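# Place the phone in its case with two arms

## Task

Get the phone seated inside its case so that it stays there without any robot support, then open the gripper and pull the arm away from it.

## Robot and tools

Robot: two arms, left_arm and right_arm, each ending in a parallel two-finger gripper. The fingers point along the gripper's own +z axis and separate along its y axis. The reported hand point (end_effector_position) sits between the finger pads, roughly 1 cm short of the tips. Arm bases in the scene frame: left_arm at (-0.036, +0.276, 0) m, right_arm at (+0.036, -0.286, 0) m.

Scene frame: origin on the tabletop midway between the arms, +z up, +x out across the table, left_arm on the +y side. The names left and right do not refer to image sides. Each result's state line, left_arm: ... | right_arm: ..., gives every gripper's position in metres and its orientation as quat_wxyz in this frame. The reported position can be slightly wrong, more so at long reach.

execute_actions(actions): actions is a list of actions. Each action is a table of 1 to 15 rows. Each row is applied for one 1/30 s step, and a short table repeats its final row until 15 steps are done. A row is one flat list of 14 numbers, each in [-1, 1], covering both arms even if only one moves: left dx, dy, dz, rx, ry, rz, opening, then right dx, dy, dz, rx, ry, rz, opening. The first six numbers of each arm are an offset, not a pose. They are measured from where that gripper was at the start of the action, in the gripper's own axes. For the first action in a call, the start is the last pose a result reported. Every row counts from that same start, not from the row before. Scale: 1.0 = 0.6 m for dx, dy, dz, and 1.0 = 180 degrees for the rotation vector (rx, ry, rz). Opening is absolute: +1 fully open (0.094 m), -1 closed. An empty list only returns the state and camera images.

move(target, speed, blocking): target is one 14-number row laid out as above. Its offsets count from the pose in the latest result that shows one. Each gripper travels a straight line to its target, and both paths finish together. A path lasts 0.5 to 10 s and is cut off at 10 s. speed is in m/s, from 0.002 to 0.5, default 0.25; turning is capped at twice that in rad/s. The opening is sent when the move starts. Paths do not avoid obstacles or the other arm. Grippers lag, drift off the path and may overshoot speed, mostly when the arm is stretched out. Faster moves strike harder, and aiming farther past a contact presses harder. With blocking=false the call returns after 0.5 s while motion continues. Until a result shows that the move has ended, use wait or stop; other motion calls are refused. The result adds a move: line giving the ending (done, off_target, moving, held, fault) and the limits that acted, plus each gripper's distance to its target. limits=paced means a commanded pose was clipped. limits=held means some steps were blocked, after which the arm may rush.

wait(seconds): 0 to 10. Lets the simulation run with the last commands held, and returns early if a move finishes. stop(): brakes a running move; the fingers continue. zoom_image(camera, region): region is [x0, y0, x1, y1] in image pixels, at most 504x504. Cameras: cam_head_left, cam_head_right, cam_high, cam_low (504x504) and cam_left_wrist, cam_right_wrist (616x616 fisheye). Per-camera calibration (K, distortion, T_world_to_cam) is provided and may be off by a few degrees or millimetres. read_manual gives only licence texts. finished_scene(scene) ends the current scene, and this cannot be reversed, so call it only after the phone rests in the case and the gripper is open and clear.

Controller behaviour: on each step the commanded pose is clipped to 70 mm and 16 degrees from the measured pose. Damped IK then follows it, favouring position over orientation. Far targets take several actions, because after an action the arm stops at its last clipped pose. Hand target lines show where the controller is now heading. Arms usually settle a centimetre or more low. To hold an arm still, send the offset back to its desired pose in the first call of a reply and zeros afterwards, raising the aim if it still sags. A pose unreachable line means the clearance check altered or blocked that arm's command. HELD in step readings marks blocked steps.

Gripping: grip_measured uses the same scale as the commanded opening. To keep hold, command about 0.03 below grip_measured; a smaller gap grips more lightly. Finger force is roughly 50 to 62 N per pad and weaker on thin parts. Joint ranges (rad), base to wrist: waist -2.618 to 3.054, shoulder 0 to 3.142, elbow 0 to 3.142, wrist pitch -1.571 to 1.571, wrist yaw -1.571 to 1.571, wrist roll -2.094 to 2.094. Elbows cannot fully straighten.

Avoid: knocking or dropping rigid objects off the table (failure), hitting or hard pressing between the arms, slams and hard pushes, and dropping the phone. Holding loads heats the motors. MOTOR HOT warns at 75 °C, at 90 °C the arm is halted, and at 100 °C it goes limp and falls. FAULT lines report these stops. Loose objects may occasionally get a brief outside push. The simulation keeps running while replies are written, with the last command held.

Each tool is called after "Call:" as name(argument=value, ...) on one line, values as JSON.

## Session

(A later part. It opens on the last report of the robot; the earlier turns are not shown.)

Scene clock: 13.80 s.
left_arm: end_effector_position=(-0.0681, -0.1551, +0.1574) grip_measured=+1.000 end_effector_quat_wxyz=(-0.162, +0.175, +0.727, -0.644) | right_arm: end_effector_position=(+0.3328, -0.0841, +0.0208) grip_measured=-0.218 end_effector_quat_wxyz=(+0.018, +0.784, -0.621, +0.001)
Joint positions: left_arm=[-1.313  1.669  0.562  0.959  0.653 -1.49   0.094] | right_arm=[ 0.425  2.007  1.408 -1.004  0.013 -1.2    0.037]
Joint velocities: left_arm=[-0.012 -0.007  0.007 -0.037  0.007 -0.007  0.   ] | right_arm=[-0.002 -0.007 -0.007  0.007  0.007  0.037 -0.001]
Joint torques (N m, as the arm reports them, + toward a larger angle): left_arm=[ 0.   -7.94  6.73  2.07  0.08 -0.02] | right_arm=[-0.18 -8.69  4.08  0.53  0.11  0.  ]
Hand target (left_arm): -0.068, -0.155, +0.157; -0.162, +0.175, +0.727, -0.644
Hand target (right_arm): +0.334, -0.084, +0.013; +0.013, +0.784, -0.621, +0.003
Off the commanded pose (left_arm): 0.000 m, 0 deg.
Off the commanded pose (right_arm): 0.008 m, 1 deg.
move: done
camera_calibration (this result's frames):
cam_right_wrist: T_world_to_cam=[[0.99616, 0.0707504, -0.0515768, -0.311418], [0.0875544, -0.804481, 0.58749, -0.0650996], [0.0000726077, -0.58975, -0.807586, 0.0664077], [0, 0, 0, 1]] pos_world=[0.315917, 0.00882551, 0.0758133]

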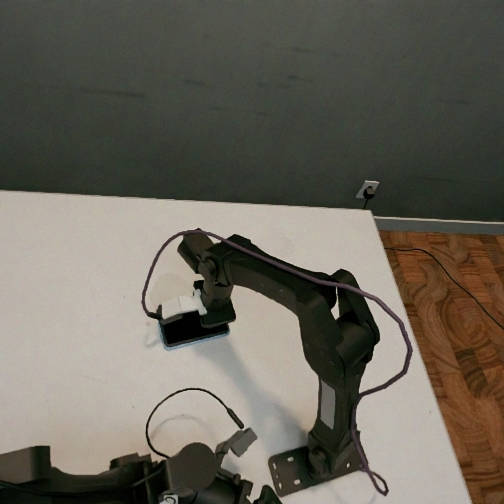

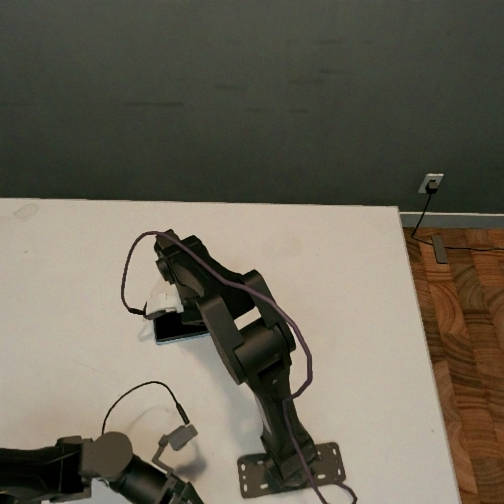

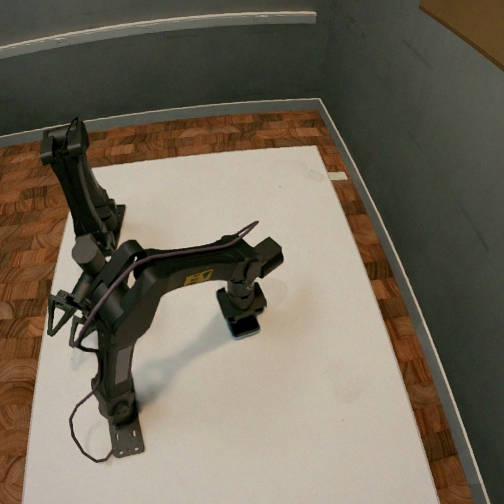

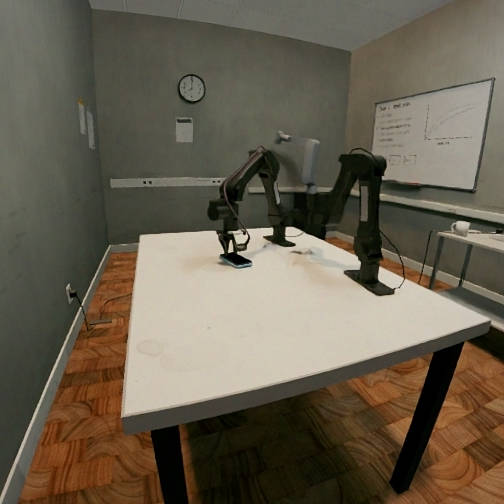

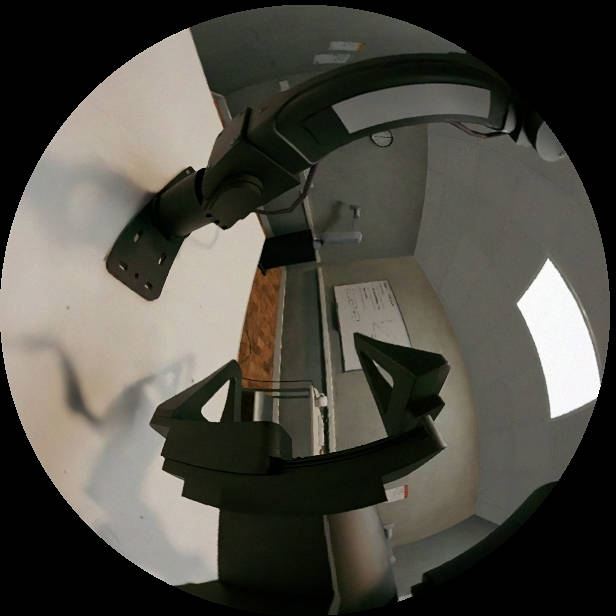

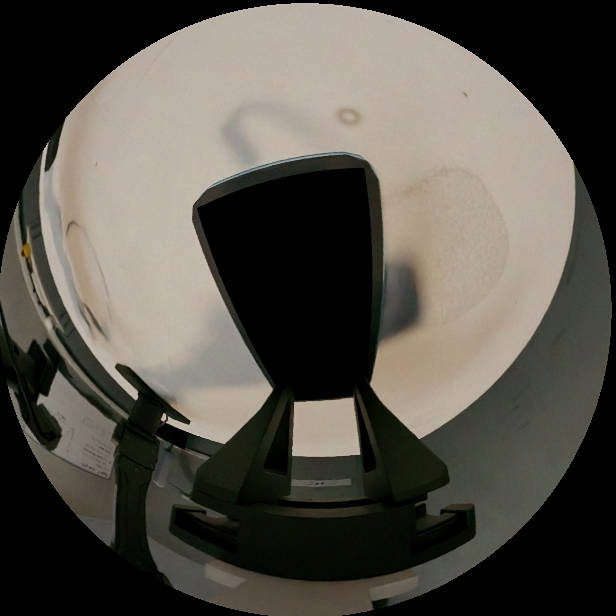

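Call:
move(target=[0,0,0,0,0,0,1, 0,0,0.035,0,0,0,-0.22], speed=0.03)

Call:
zoom_image(camera="cam_low", region=[200, 215, 280, 280])

Scene clock: 14.90 s.
left_arm: end_effector_position=(-0.0681, -0.1551, +0.1574) grip_measured=+1.000 end_effector_quat_wxyz=(-0.162, +0.175, +0.727, -0.644) | right_arm: end_effector_position=(+0.3333, -0.0836, +0.0158) grip_measured=-0.218 end_effector_quat_wxyz=(+0.014, +0.784, -0.621, +0.002)
Joint positions: left_arm=[-1.313  1.669  0.562  0.959  0.653 -1.49   0.094] | right_arm=[ 0.425  2.011  1.391 -0.977  0.013 -1.2    0.037]
Joint velocities: left_arm=[-0.012  0.002  0.017  0.037 -0.022 -0.007  0.   ] | right_arm=[-0.017 -0.012  0.007 -0.007 -0.007  0.037  0.   ]
Joint torques (N m, as the arm reports them, + toward a larger angle): left_arm=[-0.03 -7.93  6.76  2.08  0.07 -0.01] | right_arm=[-0.16 -7.54  3.37  0.62  0.09 -0.02]
Hand target (left_arm): -0.068, -0.155, +0.157; -0.162, +0.175, +0.727, -0.644
Hand target (right_arm): +0.332, -0.085, +0.000; +0.018, +0.784, -0.621, +0.001
Off the commanded pose (left_arm): 0.000 m, 0 deg.
Off the commanded pose (right_arm): 0.016 m, 0 deg.
move: off_target (right_arm)
camera_calibration (this result's frames):
cam_right_wrist: T_world_to_cam=[[0.99644, 0.0709538, -0.0455255, -0.312441], [0.0841705, -0.80707, 0.584426, -0.0608397], [0.00472496, -0.586177, -0.810169, 0.0613826], [0, 0, 0, 1]] pos_world=[0.316159, 0.00904807, 0.0710625]

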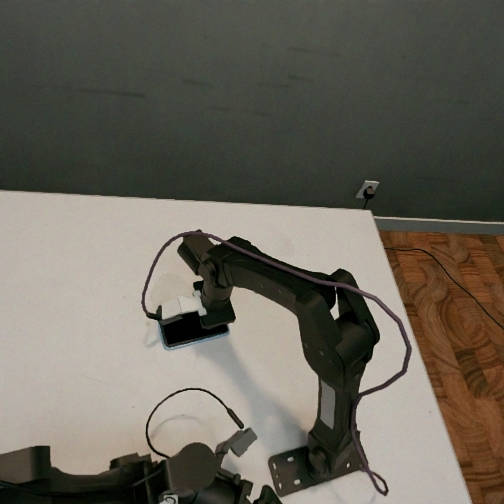

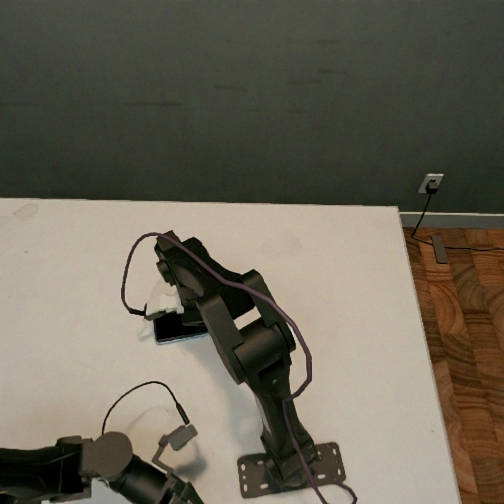

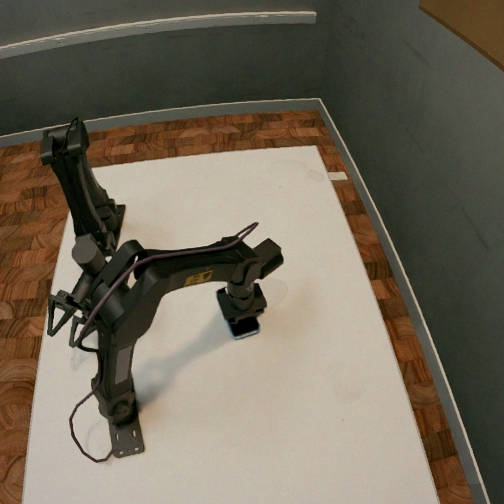

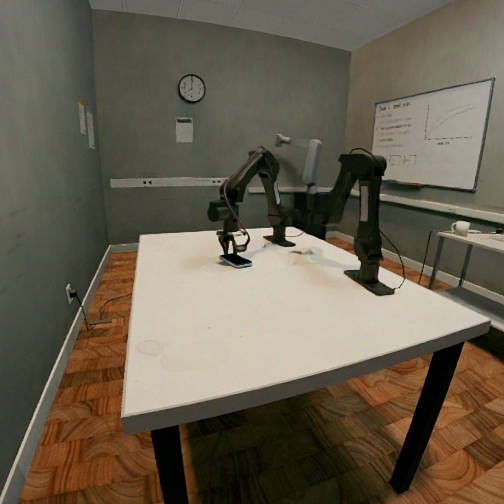

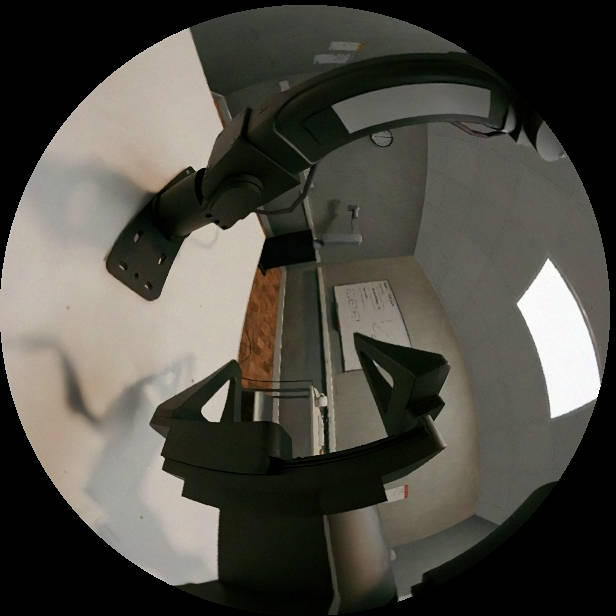

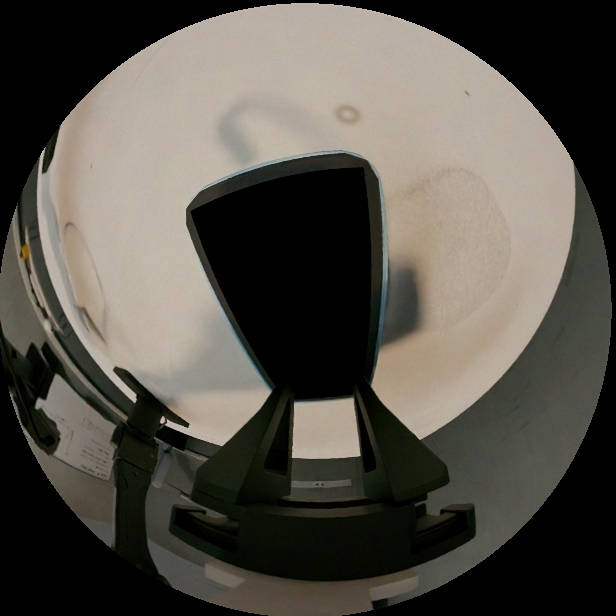

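Region (200, 215, 280, 280) of cam_low's 504x504 image, scaled by 6.300, with more detail than that image has; it fills the top 410 rows of this view, and the rest is white.

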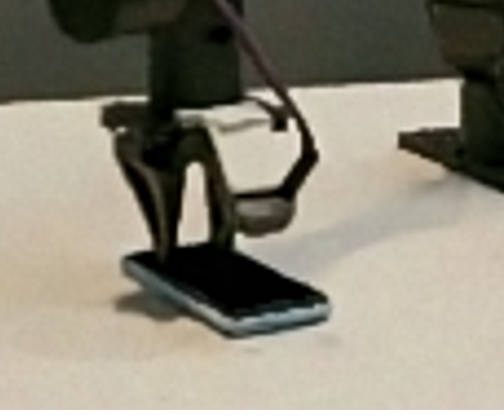

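Call:
move(target=[0,0,0,0,0,0,1, 0,0,0.04,0,0,0,-0.22], speed=0.03)

Call:
zoom_image(camera="cam_low", region=[200, 215, 280, 280])

Scene clock: 16.07 s.
left_arm: end_effector_position=(-0.0681, -0.1551, +0.1574) grip_measured=+1.000 end_effector_quat_wxyz=(-0.162, +0.175, +0.727, -0.644) | right_arm: end_effector_position=(+0.3332, -0.0837, +0.0150) grip_measured=-0.218 end_effector_quat_wxyz=(+0.014, +0.784, -0.621, +0.002)
Joint positions: left_arm=[-1.313  1.669  0.562  0.959  0.653 -1.49   0.094] | right_arm=[ 0.425  2.011  1.388 -0.973  0.013 -1.2    0.037]
Joint velocities: left_arm=[-0.007  0.012 -0.002  0.007 -0.007 -0.022  0.   ] | right_arm=[ 0.012  0.007  0.022  0.022  0.007 -0.022 -0.   ]
Joint torques (N m, as the arm reports them, + toward a larger angle): left_arm=[-0.01 -7.93  6.72  2.06  0.08 -0.02] | right_arm=[-0.02 -6.81  1.91  0.91  0.08 -0.03]
Hand target (left_arm): -0.068, -0.155, +0.157; -0.162, +0.175, +0.727, -0.644
Hand target (right_arm): +0.332, -0.085, -0.007; +0.015, +0.784, -0.621, +0.002
Off the commanded pose (left_arm): 0.000 m, 0 deg.
Off the commanded pose (right_arm): 0.023 m, 0 deg.
move: off_target (right_arm)
camera_calibration (this result's frames):
cam_right_wrist: T_world_to_cam=[[0.996469, 0.0709733, -0.0448681, -0.312381], [0.083803, -0.807322, 0.58413, -0.0603125], [0.00523463, -0.585827, -0.810419, 0.0605471], [0, 0, 0, 1]] pos_world=[0.316015, 0.00894924, 0.0702829]

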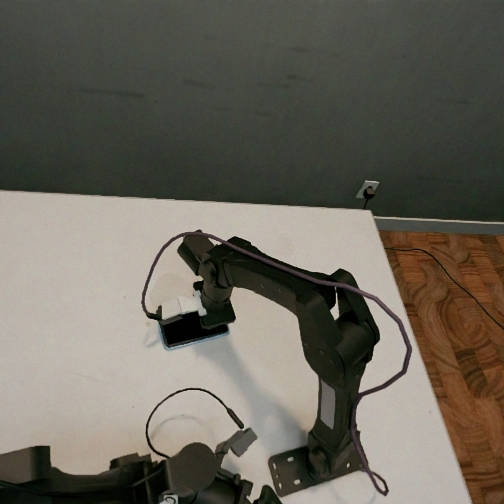

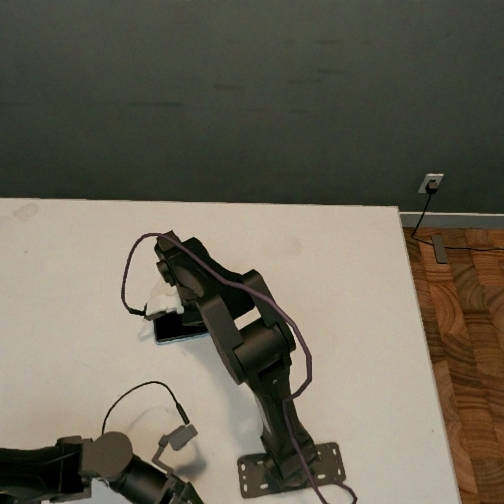

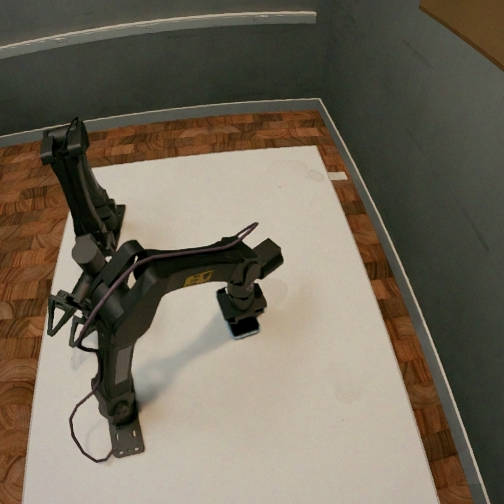

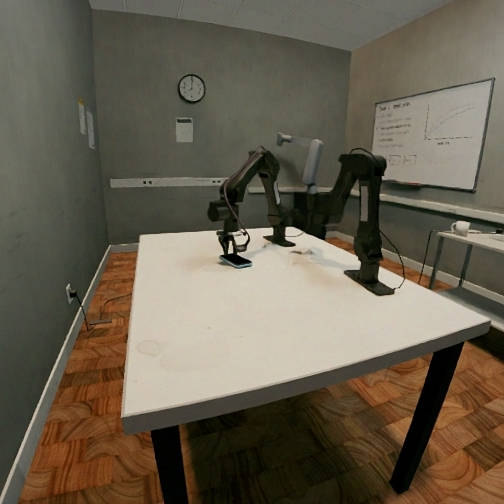

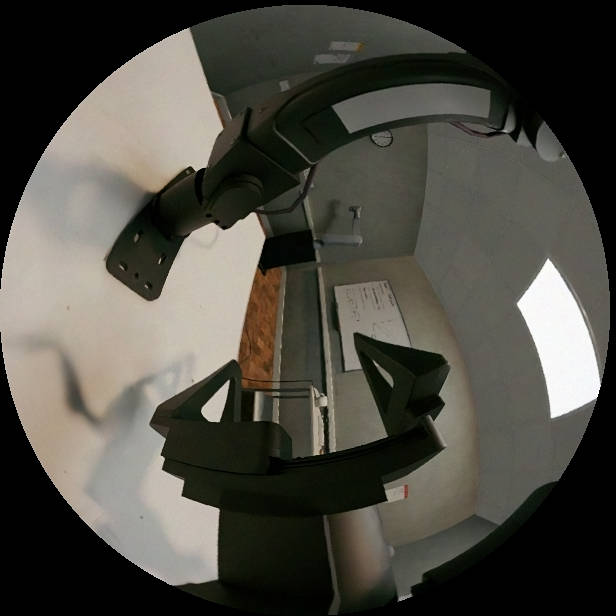

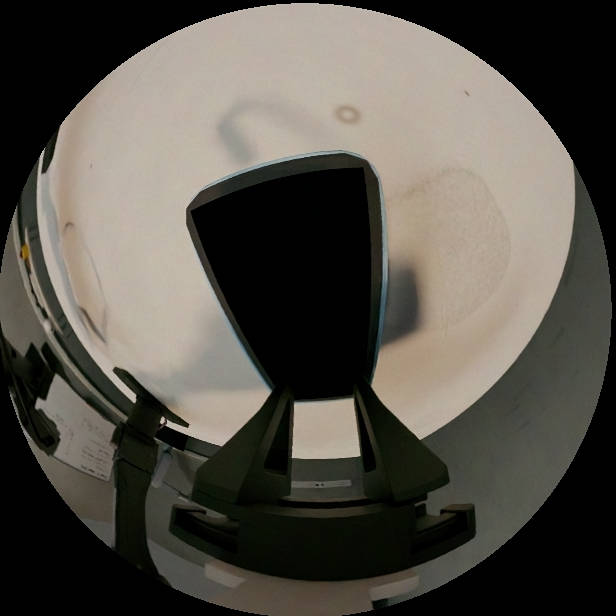

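Region (200, 215, 280, 280) of cam_low's 504x504 image, scaled by 6.300, with more detail than that image has; it fills the top 410 rows of this view, and the rest is white.

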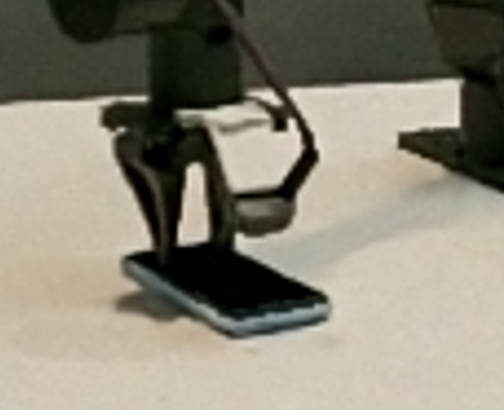

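Call:
move(target=[0,0,0,0,0,0,1, -0.02,0,-0.06,0,0,0,-0.22], speed=0.15)

Call:
move(target=[0,0,0,0,0,0,1, -0.155,0,-0.01,0.006,0,0,-0.22], speed=0.15)

Call:
zoom_image(camera="cam_right_wrist", region=[200, 250, 450, 450])

Call:
zoom_image(camera="cam_low", region=[200, 215, 280, 280])

Scene clock: 17.37 s.
left_arm: end_effector_position=(-0.0681, -0.1551, +0.1574) grip_measured=+1.000 end_effector_quat_wxyz=(-0.162, +0.175, +0.727, -0.644) | right_arm: end_effector_position=(+0.3257, -0.0783, +0.0351) grip_measured=-0.218 end_effector_quat_wxyz=(+0.031, +0.785, -0.619, -0.002)
Joint positions: left_arm=[-1.313  1.669  0.562  0.959  0.653 -1.49   0.094] | right_arm=[ 0.45   2.007  1.466 -1.091  0.013 -1.179  0.037]
Joint velocities: left_arm=[ 0.002 -0.002 -0.037 -0.066  0.007  0.022  0.   ] | right_arm=[-0.002 -0.002 -0.002  0.007 -0.022 -0.095 -0.001]
Joint torques (N m, as the arm reports them, + toward a larger angle): left_arm=[-0.02 -7.92  6.7   2.07  0.08 -0.01] | right_arm=[  0.54 -10.89   8.72  -0.1    0.07   0.1 ]
Hand target (left_arm): -0.068, -0.155, +0.157; -0.162, +0.175, +0.727, -0.644
Hand target (right_arm): +0.330, -0.072, +0.051; +0.014, +0.784, -0.621, +0.003
Off the commanded pose (left_arm): 0.000 m, 0 deg.
Off the commanded pose (right_arm): 0.018 m, 2 deg.
move: off_target (right_arm)
camera_calibration (this result's frames):
cam_right_wrist: T_world_to_cam=[[0.994463, 0.073104, -0.0754949, -0.302513], [0.103835, -0.794177, 0.598749, -0.0730925], [-0.0161854, -0.603273, -0.79737, 0.0852774], [0, 0, 0, 1]] pos_world=[0.309808, 0.015512, 0.0889236]

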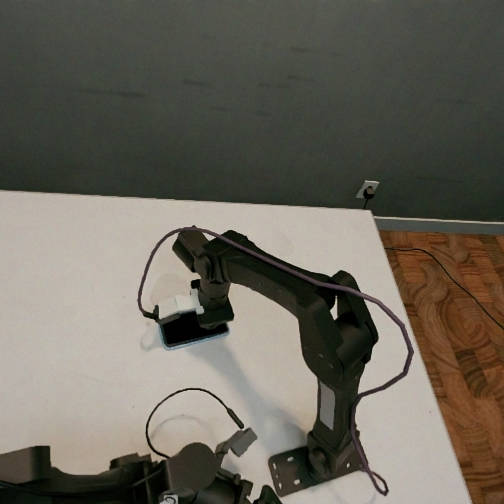

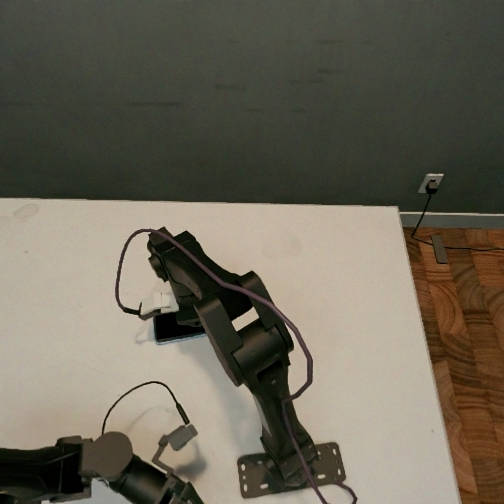

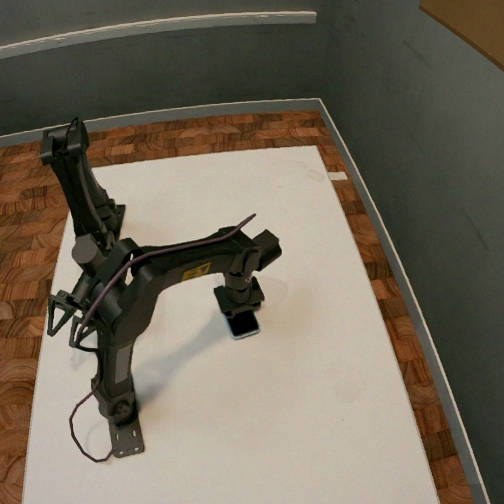

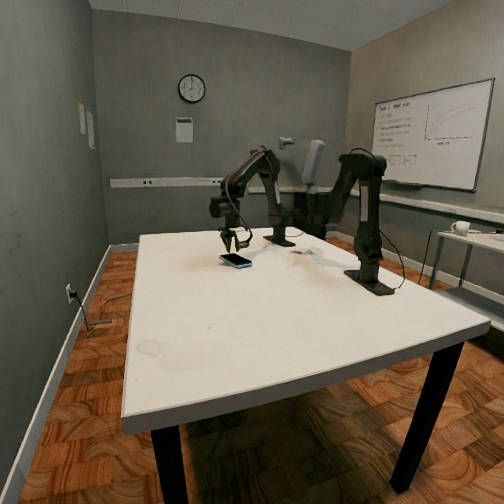

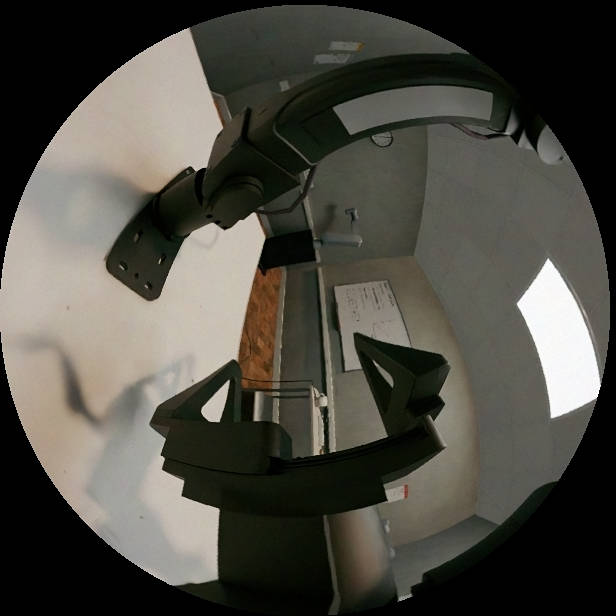

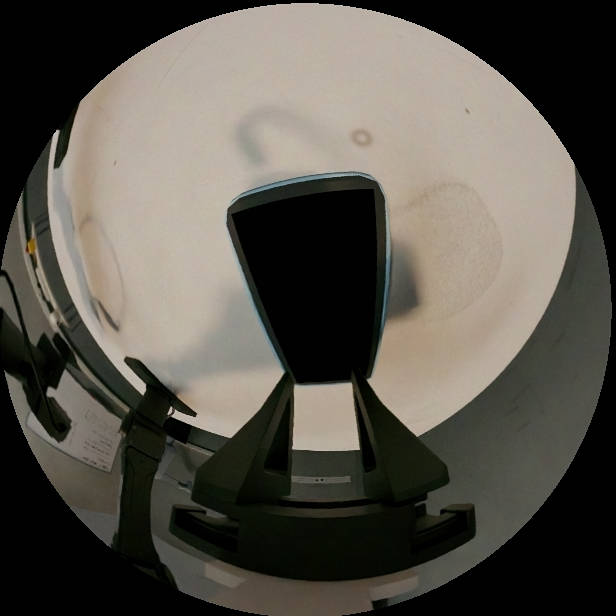

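Scene clock: 18.53 s.
left_arm: end_effector_position=(-0.0681, -0.1551, +0.1574) grip_measured=+1.000 end_effector_quat_wxyz=(-0.162, +0.175, +0.727, -0.644) | right_arm: end_effector_position=(+0.3011, +0.0069, +0.0290) grip_measured=-0.218 end_effector_quat_wxyz=(+0.034, +0.788, -0.614, +0.005)
Joint positions: left_arm=[-1.313  1.669  0.562  0.959  0.653 -1.49   0.094] | right_arm=[ 0.663  2.164  1.681 -1.154  0.014 -0.978  0.037]
Joint velocities: left_arm=[-0.027 -0.007  0.007  0.051  0.022 -0.051  0.   ] | right_arm=[ 0.007  0.007  0.002  0.007  0.037  0.022 -0.   ]
Joint torques (N m, as the arm reports them, + toward a larger angle): left_arm=[-0.02 -7.94  6.73  2.06  0.08 -0.01] | right_arm=[ -0.05 -10.54   8.99  -0.09   0.11   0.08]
Hand target (left_arm): -0.068, -0.155, +0.157; -0.162, +0.175, +0.727, -0.644
Hand target (right_arm): +0.306, +0.011, +0.038; +0.025, +0.785, -0.619, +0.007
Off the commanded pose (left_arm): 0.000 m, 0 deg.
Off the commanded pose (right_arm): 0.011 m, 1 deg.
move: off_target (right_arm)
camera_calibration (this result's frames):
cam_right_wrist: T_world_to_cam=[[0.993978, 0.0852467, -0.0688552, -0.284845], [0.109561, -0.785295, 0.609351, -0.00125469], [-0.00212642, -0.613225, -0.789905, 0.126978], [0, 0, 0, 1]] pos_world=[0.283537, 0.101163, 0.0814522]

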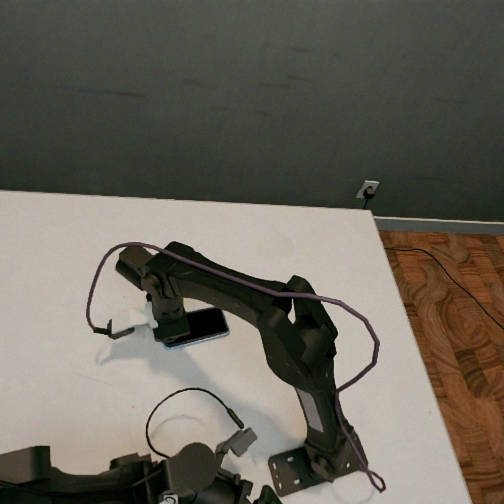

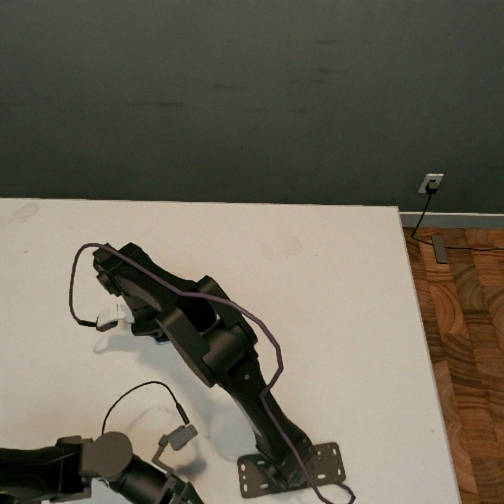

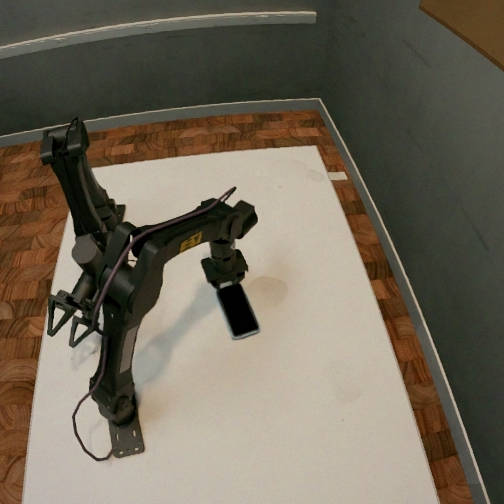

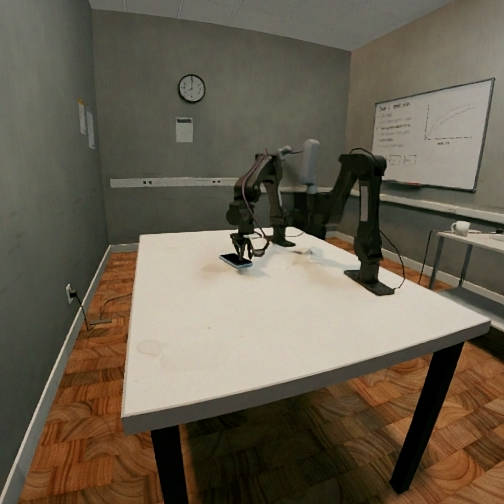

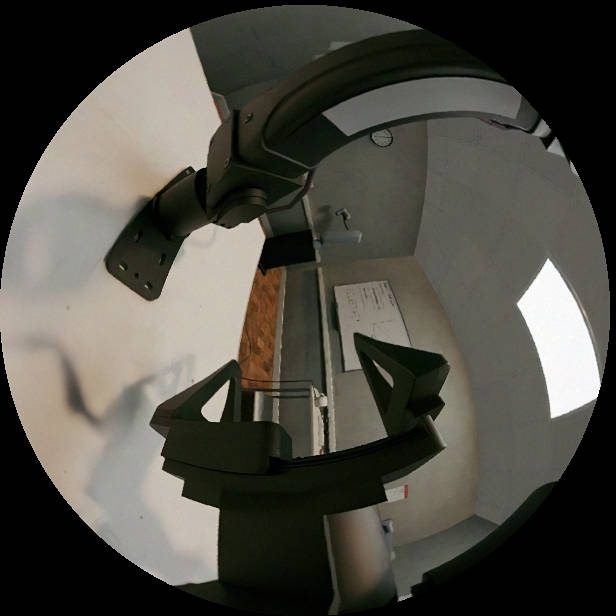

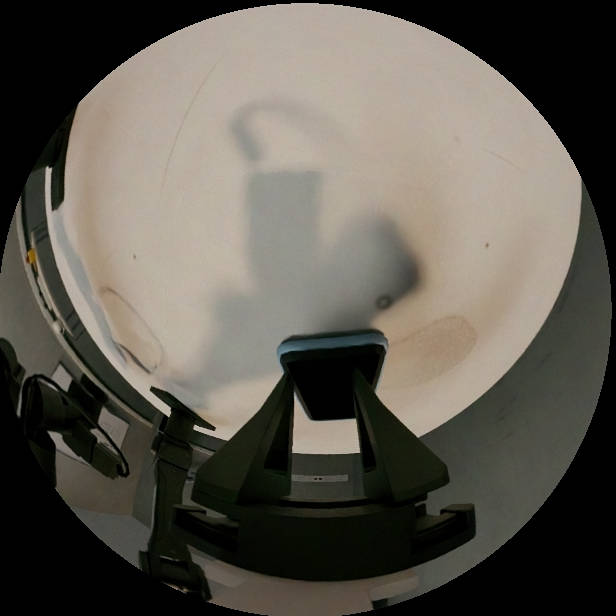

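Region (200, 250, 450, 450) of cam_right_wrist's 616x616 image, scaled by 2.016, with more detail than that image has; it fills the top 403 rows of this view, and the rest is white.

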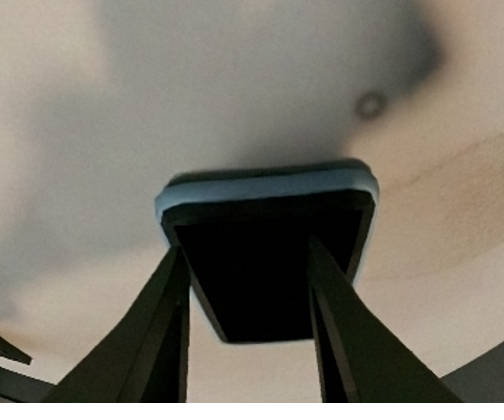

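Region (200, 215, 280, 280) of cam_low's 504x504 image, scaled by 6.300, with more detail than that image has; it fills the top 410 rows of this view, and the rest is white.

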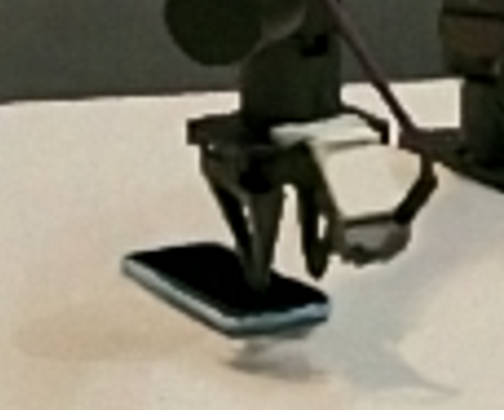

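Call:
move(target=[0,0,0,0,0,0,1, 0.006,-0.026,-0.02,0.017,-0.013,0,-0.22], speed=0.1)

Call:
zoom_image(camera="cam_right_wrist", region=[200, 250, 450, 450])

Scene clock: 19.50 s.
left_arm: end_effector_position=(-0.0681, -0.1551, +0.1574) grip_measured=+1.000 end_effector_quat_wxyz=(-0.162, +0.175, +0.727, -0.644) | right_arm: end_effector_position=(+0.3109, +0.0042, +0.0288) grip_measured=-0.218 end_effector_quat_wxyz=(+0.025, +0.787, -0.616, +0.005)
Joint positions: left_arm=[-1.313  1.669  0.562  0.959  0.653 -1.49   0.094] | right_arm=[ 0.64   2.164  1.681 -1.136  0.014 -0.997  0.037]
Joint velocities: left_arm=[ 0.002 -0.002  0.002  0.037 -0.022  0.007  0.   ] | right_arm=[-0.007 -0.002 -0.007  0.037  0.007 -0.037 -0.001]
Joint torques (N m, as the arm reports them, + toward a larger angle): left_arm=[-0.03 -7.94  6.72  2.08  0.09 -0.03] | right_arm=[ -0.79 -13.13   5.97   0.25   0.04  -0.14]
Hand target (left_arm): -0.068, -0.155, +0.157; -0.162, +0.175, +0.727, -0.644
Hand target (right_arm): +0.317, +0.008, +0.040; +0.000, +0.789, -0.614, +0.005
Off the commanded pose (left_arm): 0.000 m, 0 deg.
Off the commanded pose (right_arm): 0.014 m, 3 deg.
move: off_target (right_arm)
camera_calibration (this result's frames):
cam_right_wrist: T_world_to_cam=[[0.995028, 0.082314, -0.0560669, -0.295083], [0.0994793, -0.794341, 0.599272, -0.000925032], [0.0047922, -0.60187, -0.79858, 0.123221], [0, 0, 0, 1]] pos_world=[0.293117, 0.0977178, 0.082412]

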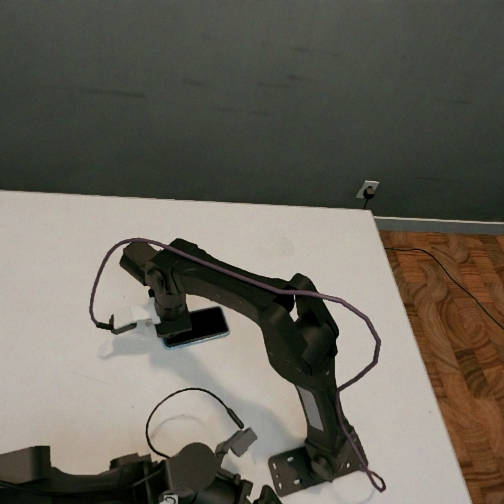

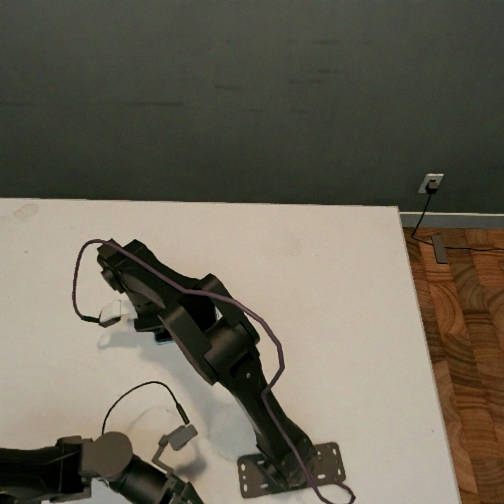

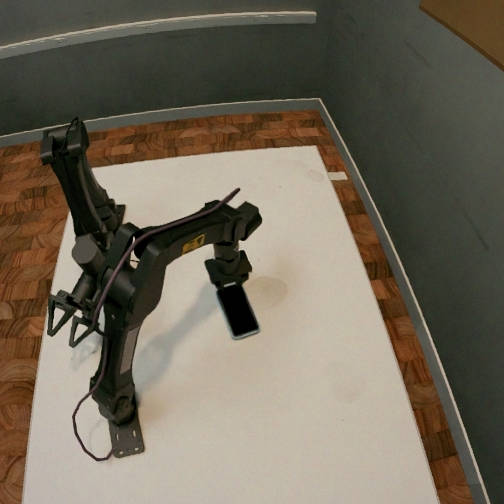

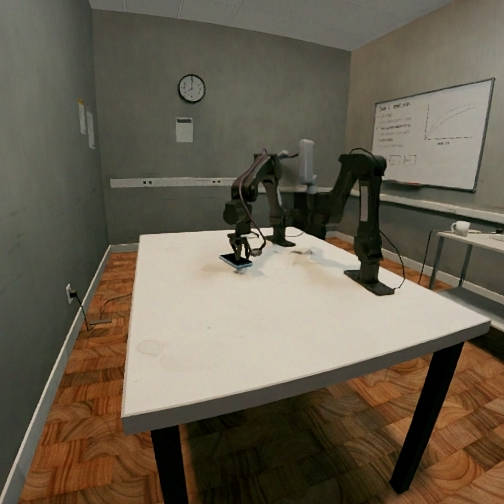

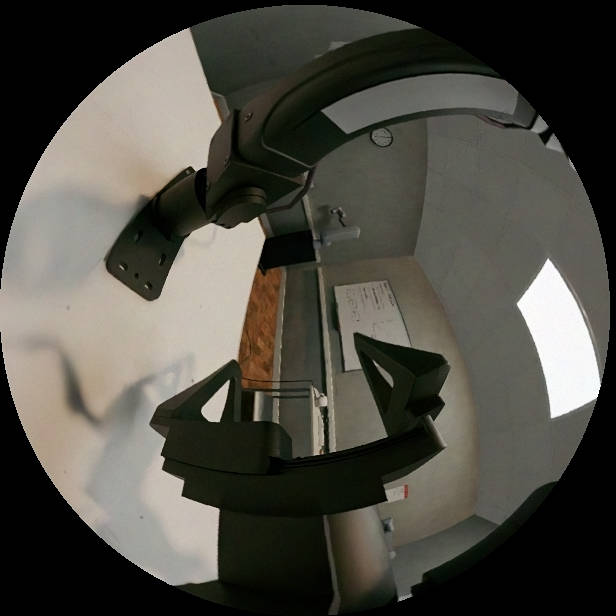

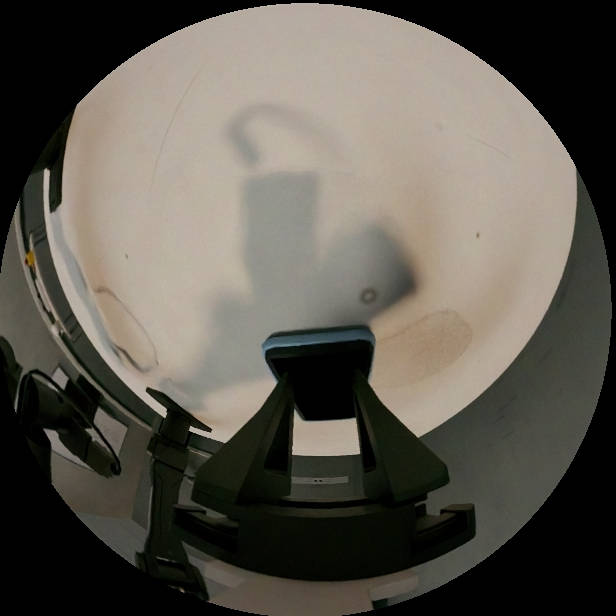

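Region (200, 250, 450, 450) of cam_right_wrist's 616x616 image, scaled by 2.016, with more detail than that image has; it fills the top 403 rows of this view, and the rest is white.

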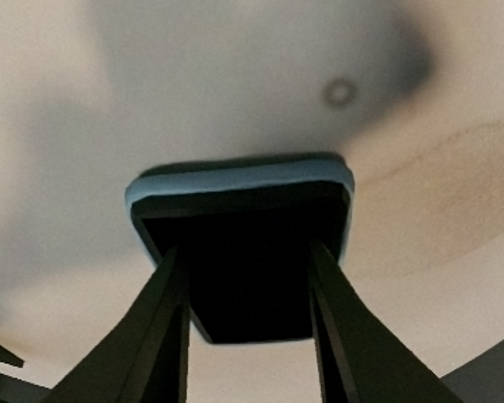

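Centered. Press.

Call:
move(target=[0,0,0,0,0,0,1, 0,0,0.06,0.01,-0.01,0,-0.22], speed=0.03)

Call:
zoom_image(camera="cam_right_wrist", region=[200, 250, 450, 450])

Call:
zoom_image(camera="cam_low", region=[200, 215, 280, 280])

Scene clock: 21.20 s.
left_arm: end_effector_position=(-0.0681, -0.1551, +0.1574) grip_measured=+1.000 end_effector_quat_wxyz=(-0.162, +0.175, +0.727, -0.644) | right_arm: end_effector_position=(+0.3100, +0.0032, +0.0141) grip_measured=-0.218 end_effector_quat_wxyz=(+0.003, +0.788, -0.616, +0.007)
Joint positions: left_arm=[-1.313  1.669  0.562  0.959  0.653 -1.49   0.094] | right_arm=[ 0.64   2.134  1.573 -1.015  0.014 -0.998  0.037]
Joint velocities: left_arm=[ 0.007 -0.022  0.017  0.022 -0.007 -0.037  0.   ] | right_arm=[ 0.002 -0.002 -0.012  0.051 -0.037 -0.022  0.   ]
Joint torques (N m, as the arm reports them, + toward a larger angle): left_arm=[-0.02 -7.95  6.7   2.07  0.08 -0.02] | right_arm=[-0.41 -8.29  2.28  0.9   0.03 -0.05]
Hand target (left_arm): -0.068, -0.155, +0.157; -0.162, +0.175, +0.727, -0.644
Hand target (right_arm): +0.310, +0.002, -0.006; +0.004, +0.788, -0.616, +0.002
Off the commanded pose (left_arm): 0.000 m, 0 deg.
Off the commanded pose (right_arm): 0.021 m, 1 deg.
move: off_target (right_arm)
camera_calibration (this result's frames):
cam_right_wrist: T_world_to_cam=[[0.996114, 0.0847124, -0.0240797, -0.295682], [0.0830567, -0.812714, 0.576713, 0.012652], [0.0292849, -0.576472, -0.816592, 0.103459], [0, 0, 0, 1]] pos_world=[0.290452, 0.0949715, 0.0700672]

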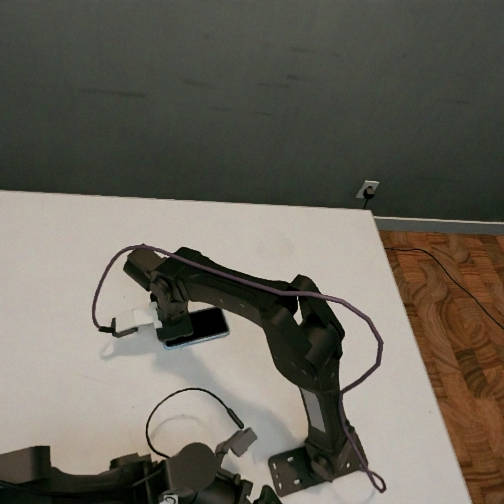

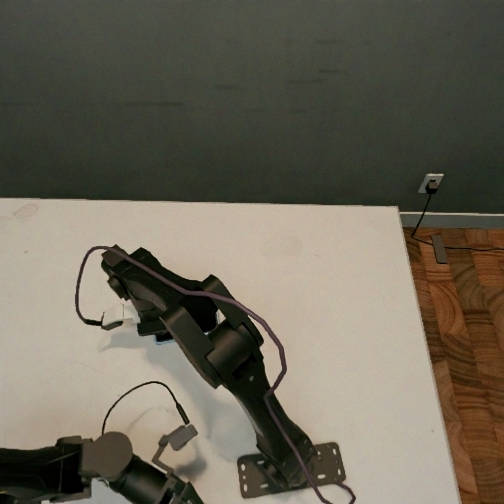

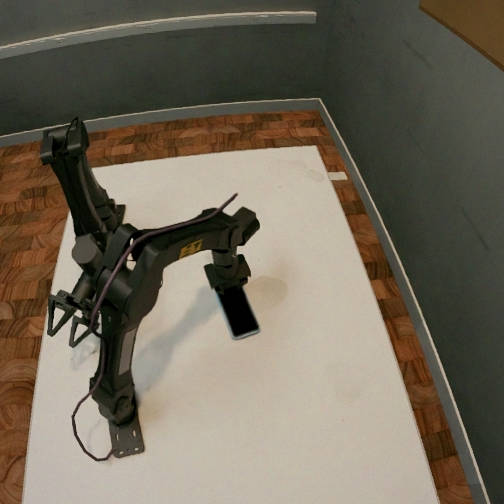

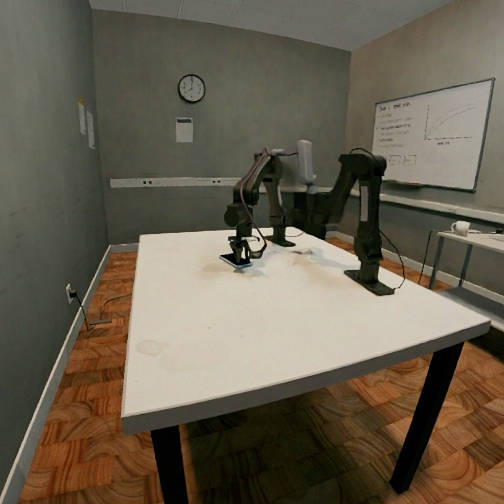

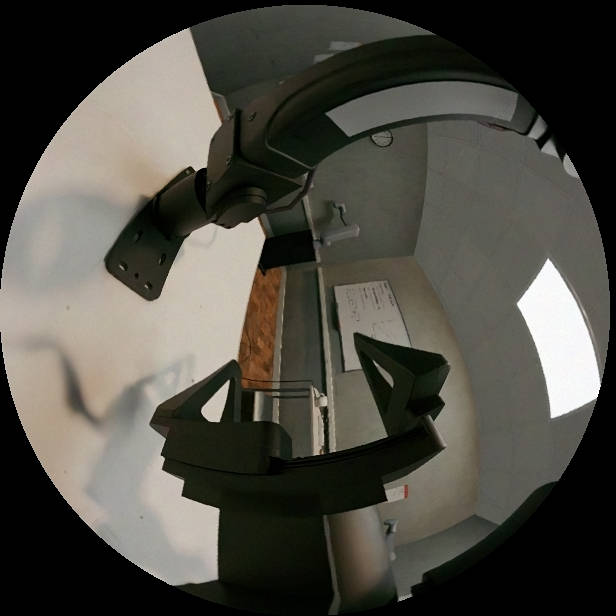

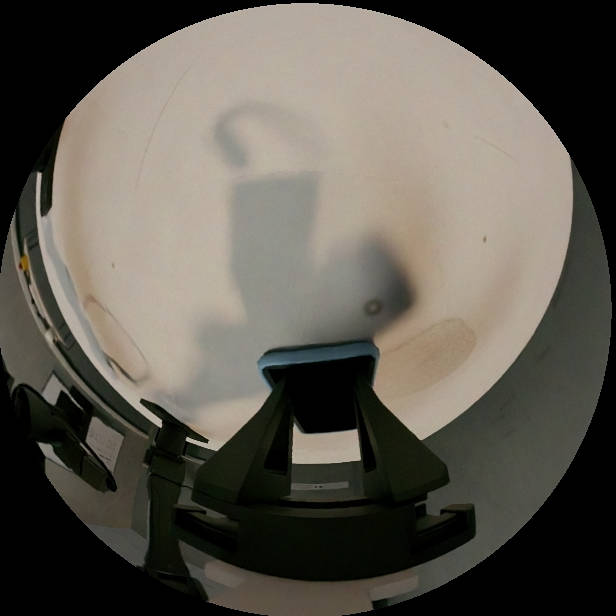

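Region (200, 250, 450, 450) of cam_right_wrist's 616x616 image, scaled by 2.016, with more detail than that image has; it fills the top 403 rows of this view, and the rest is white.

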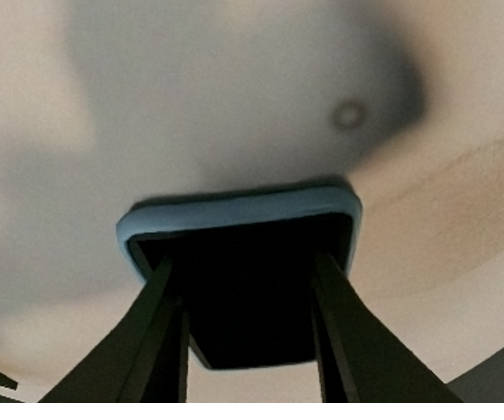

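Region (200, 215, 280, 280) of cam_low's 504x504 image, scaled by 6.300, with more detail than that image has; it fills the top 410 rows of this view, and the rest is white.

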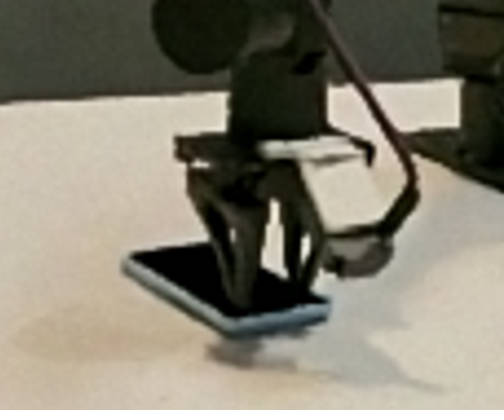

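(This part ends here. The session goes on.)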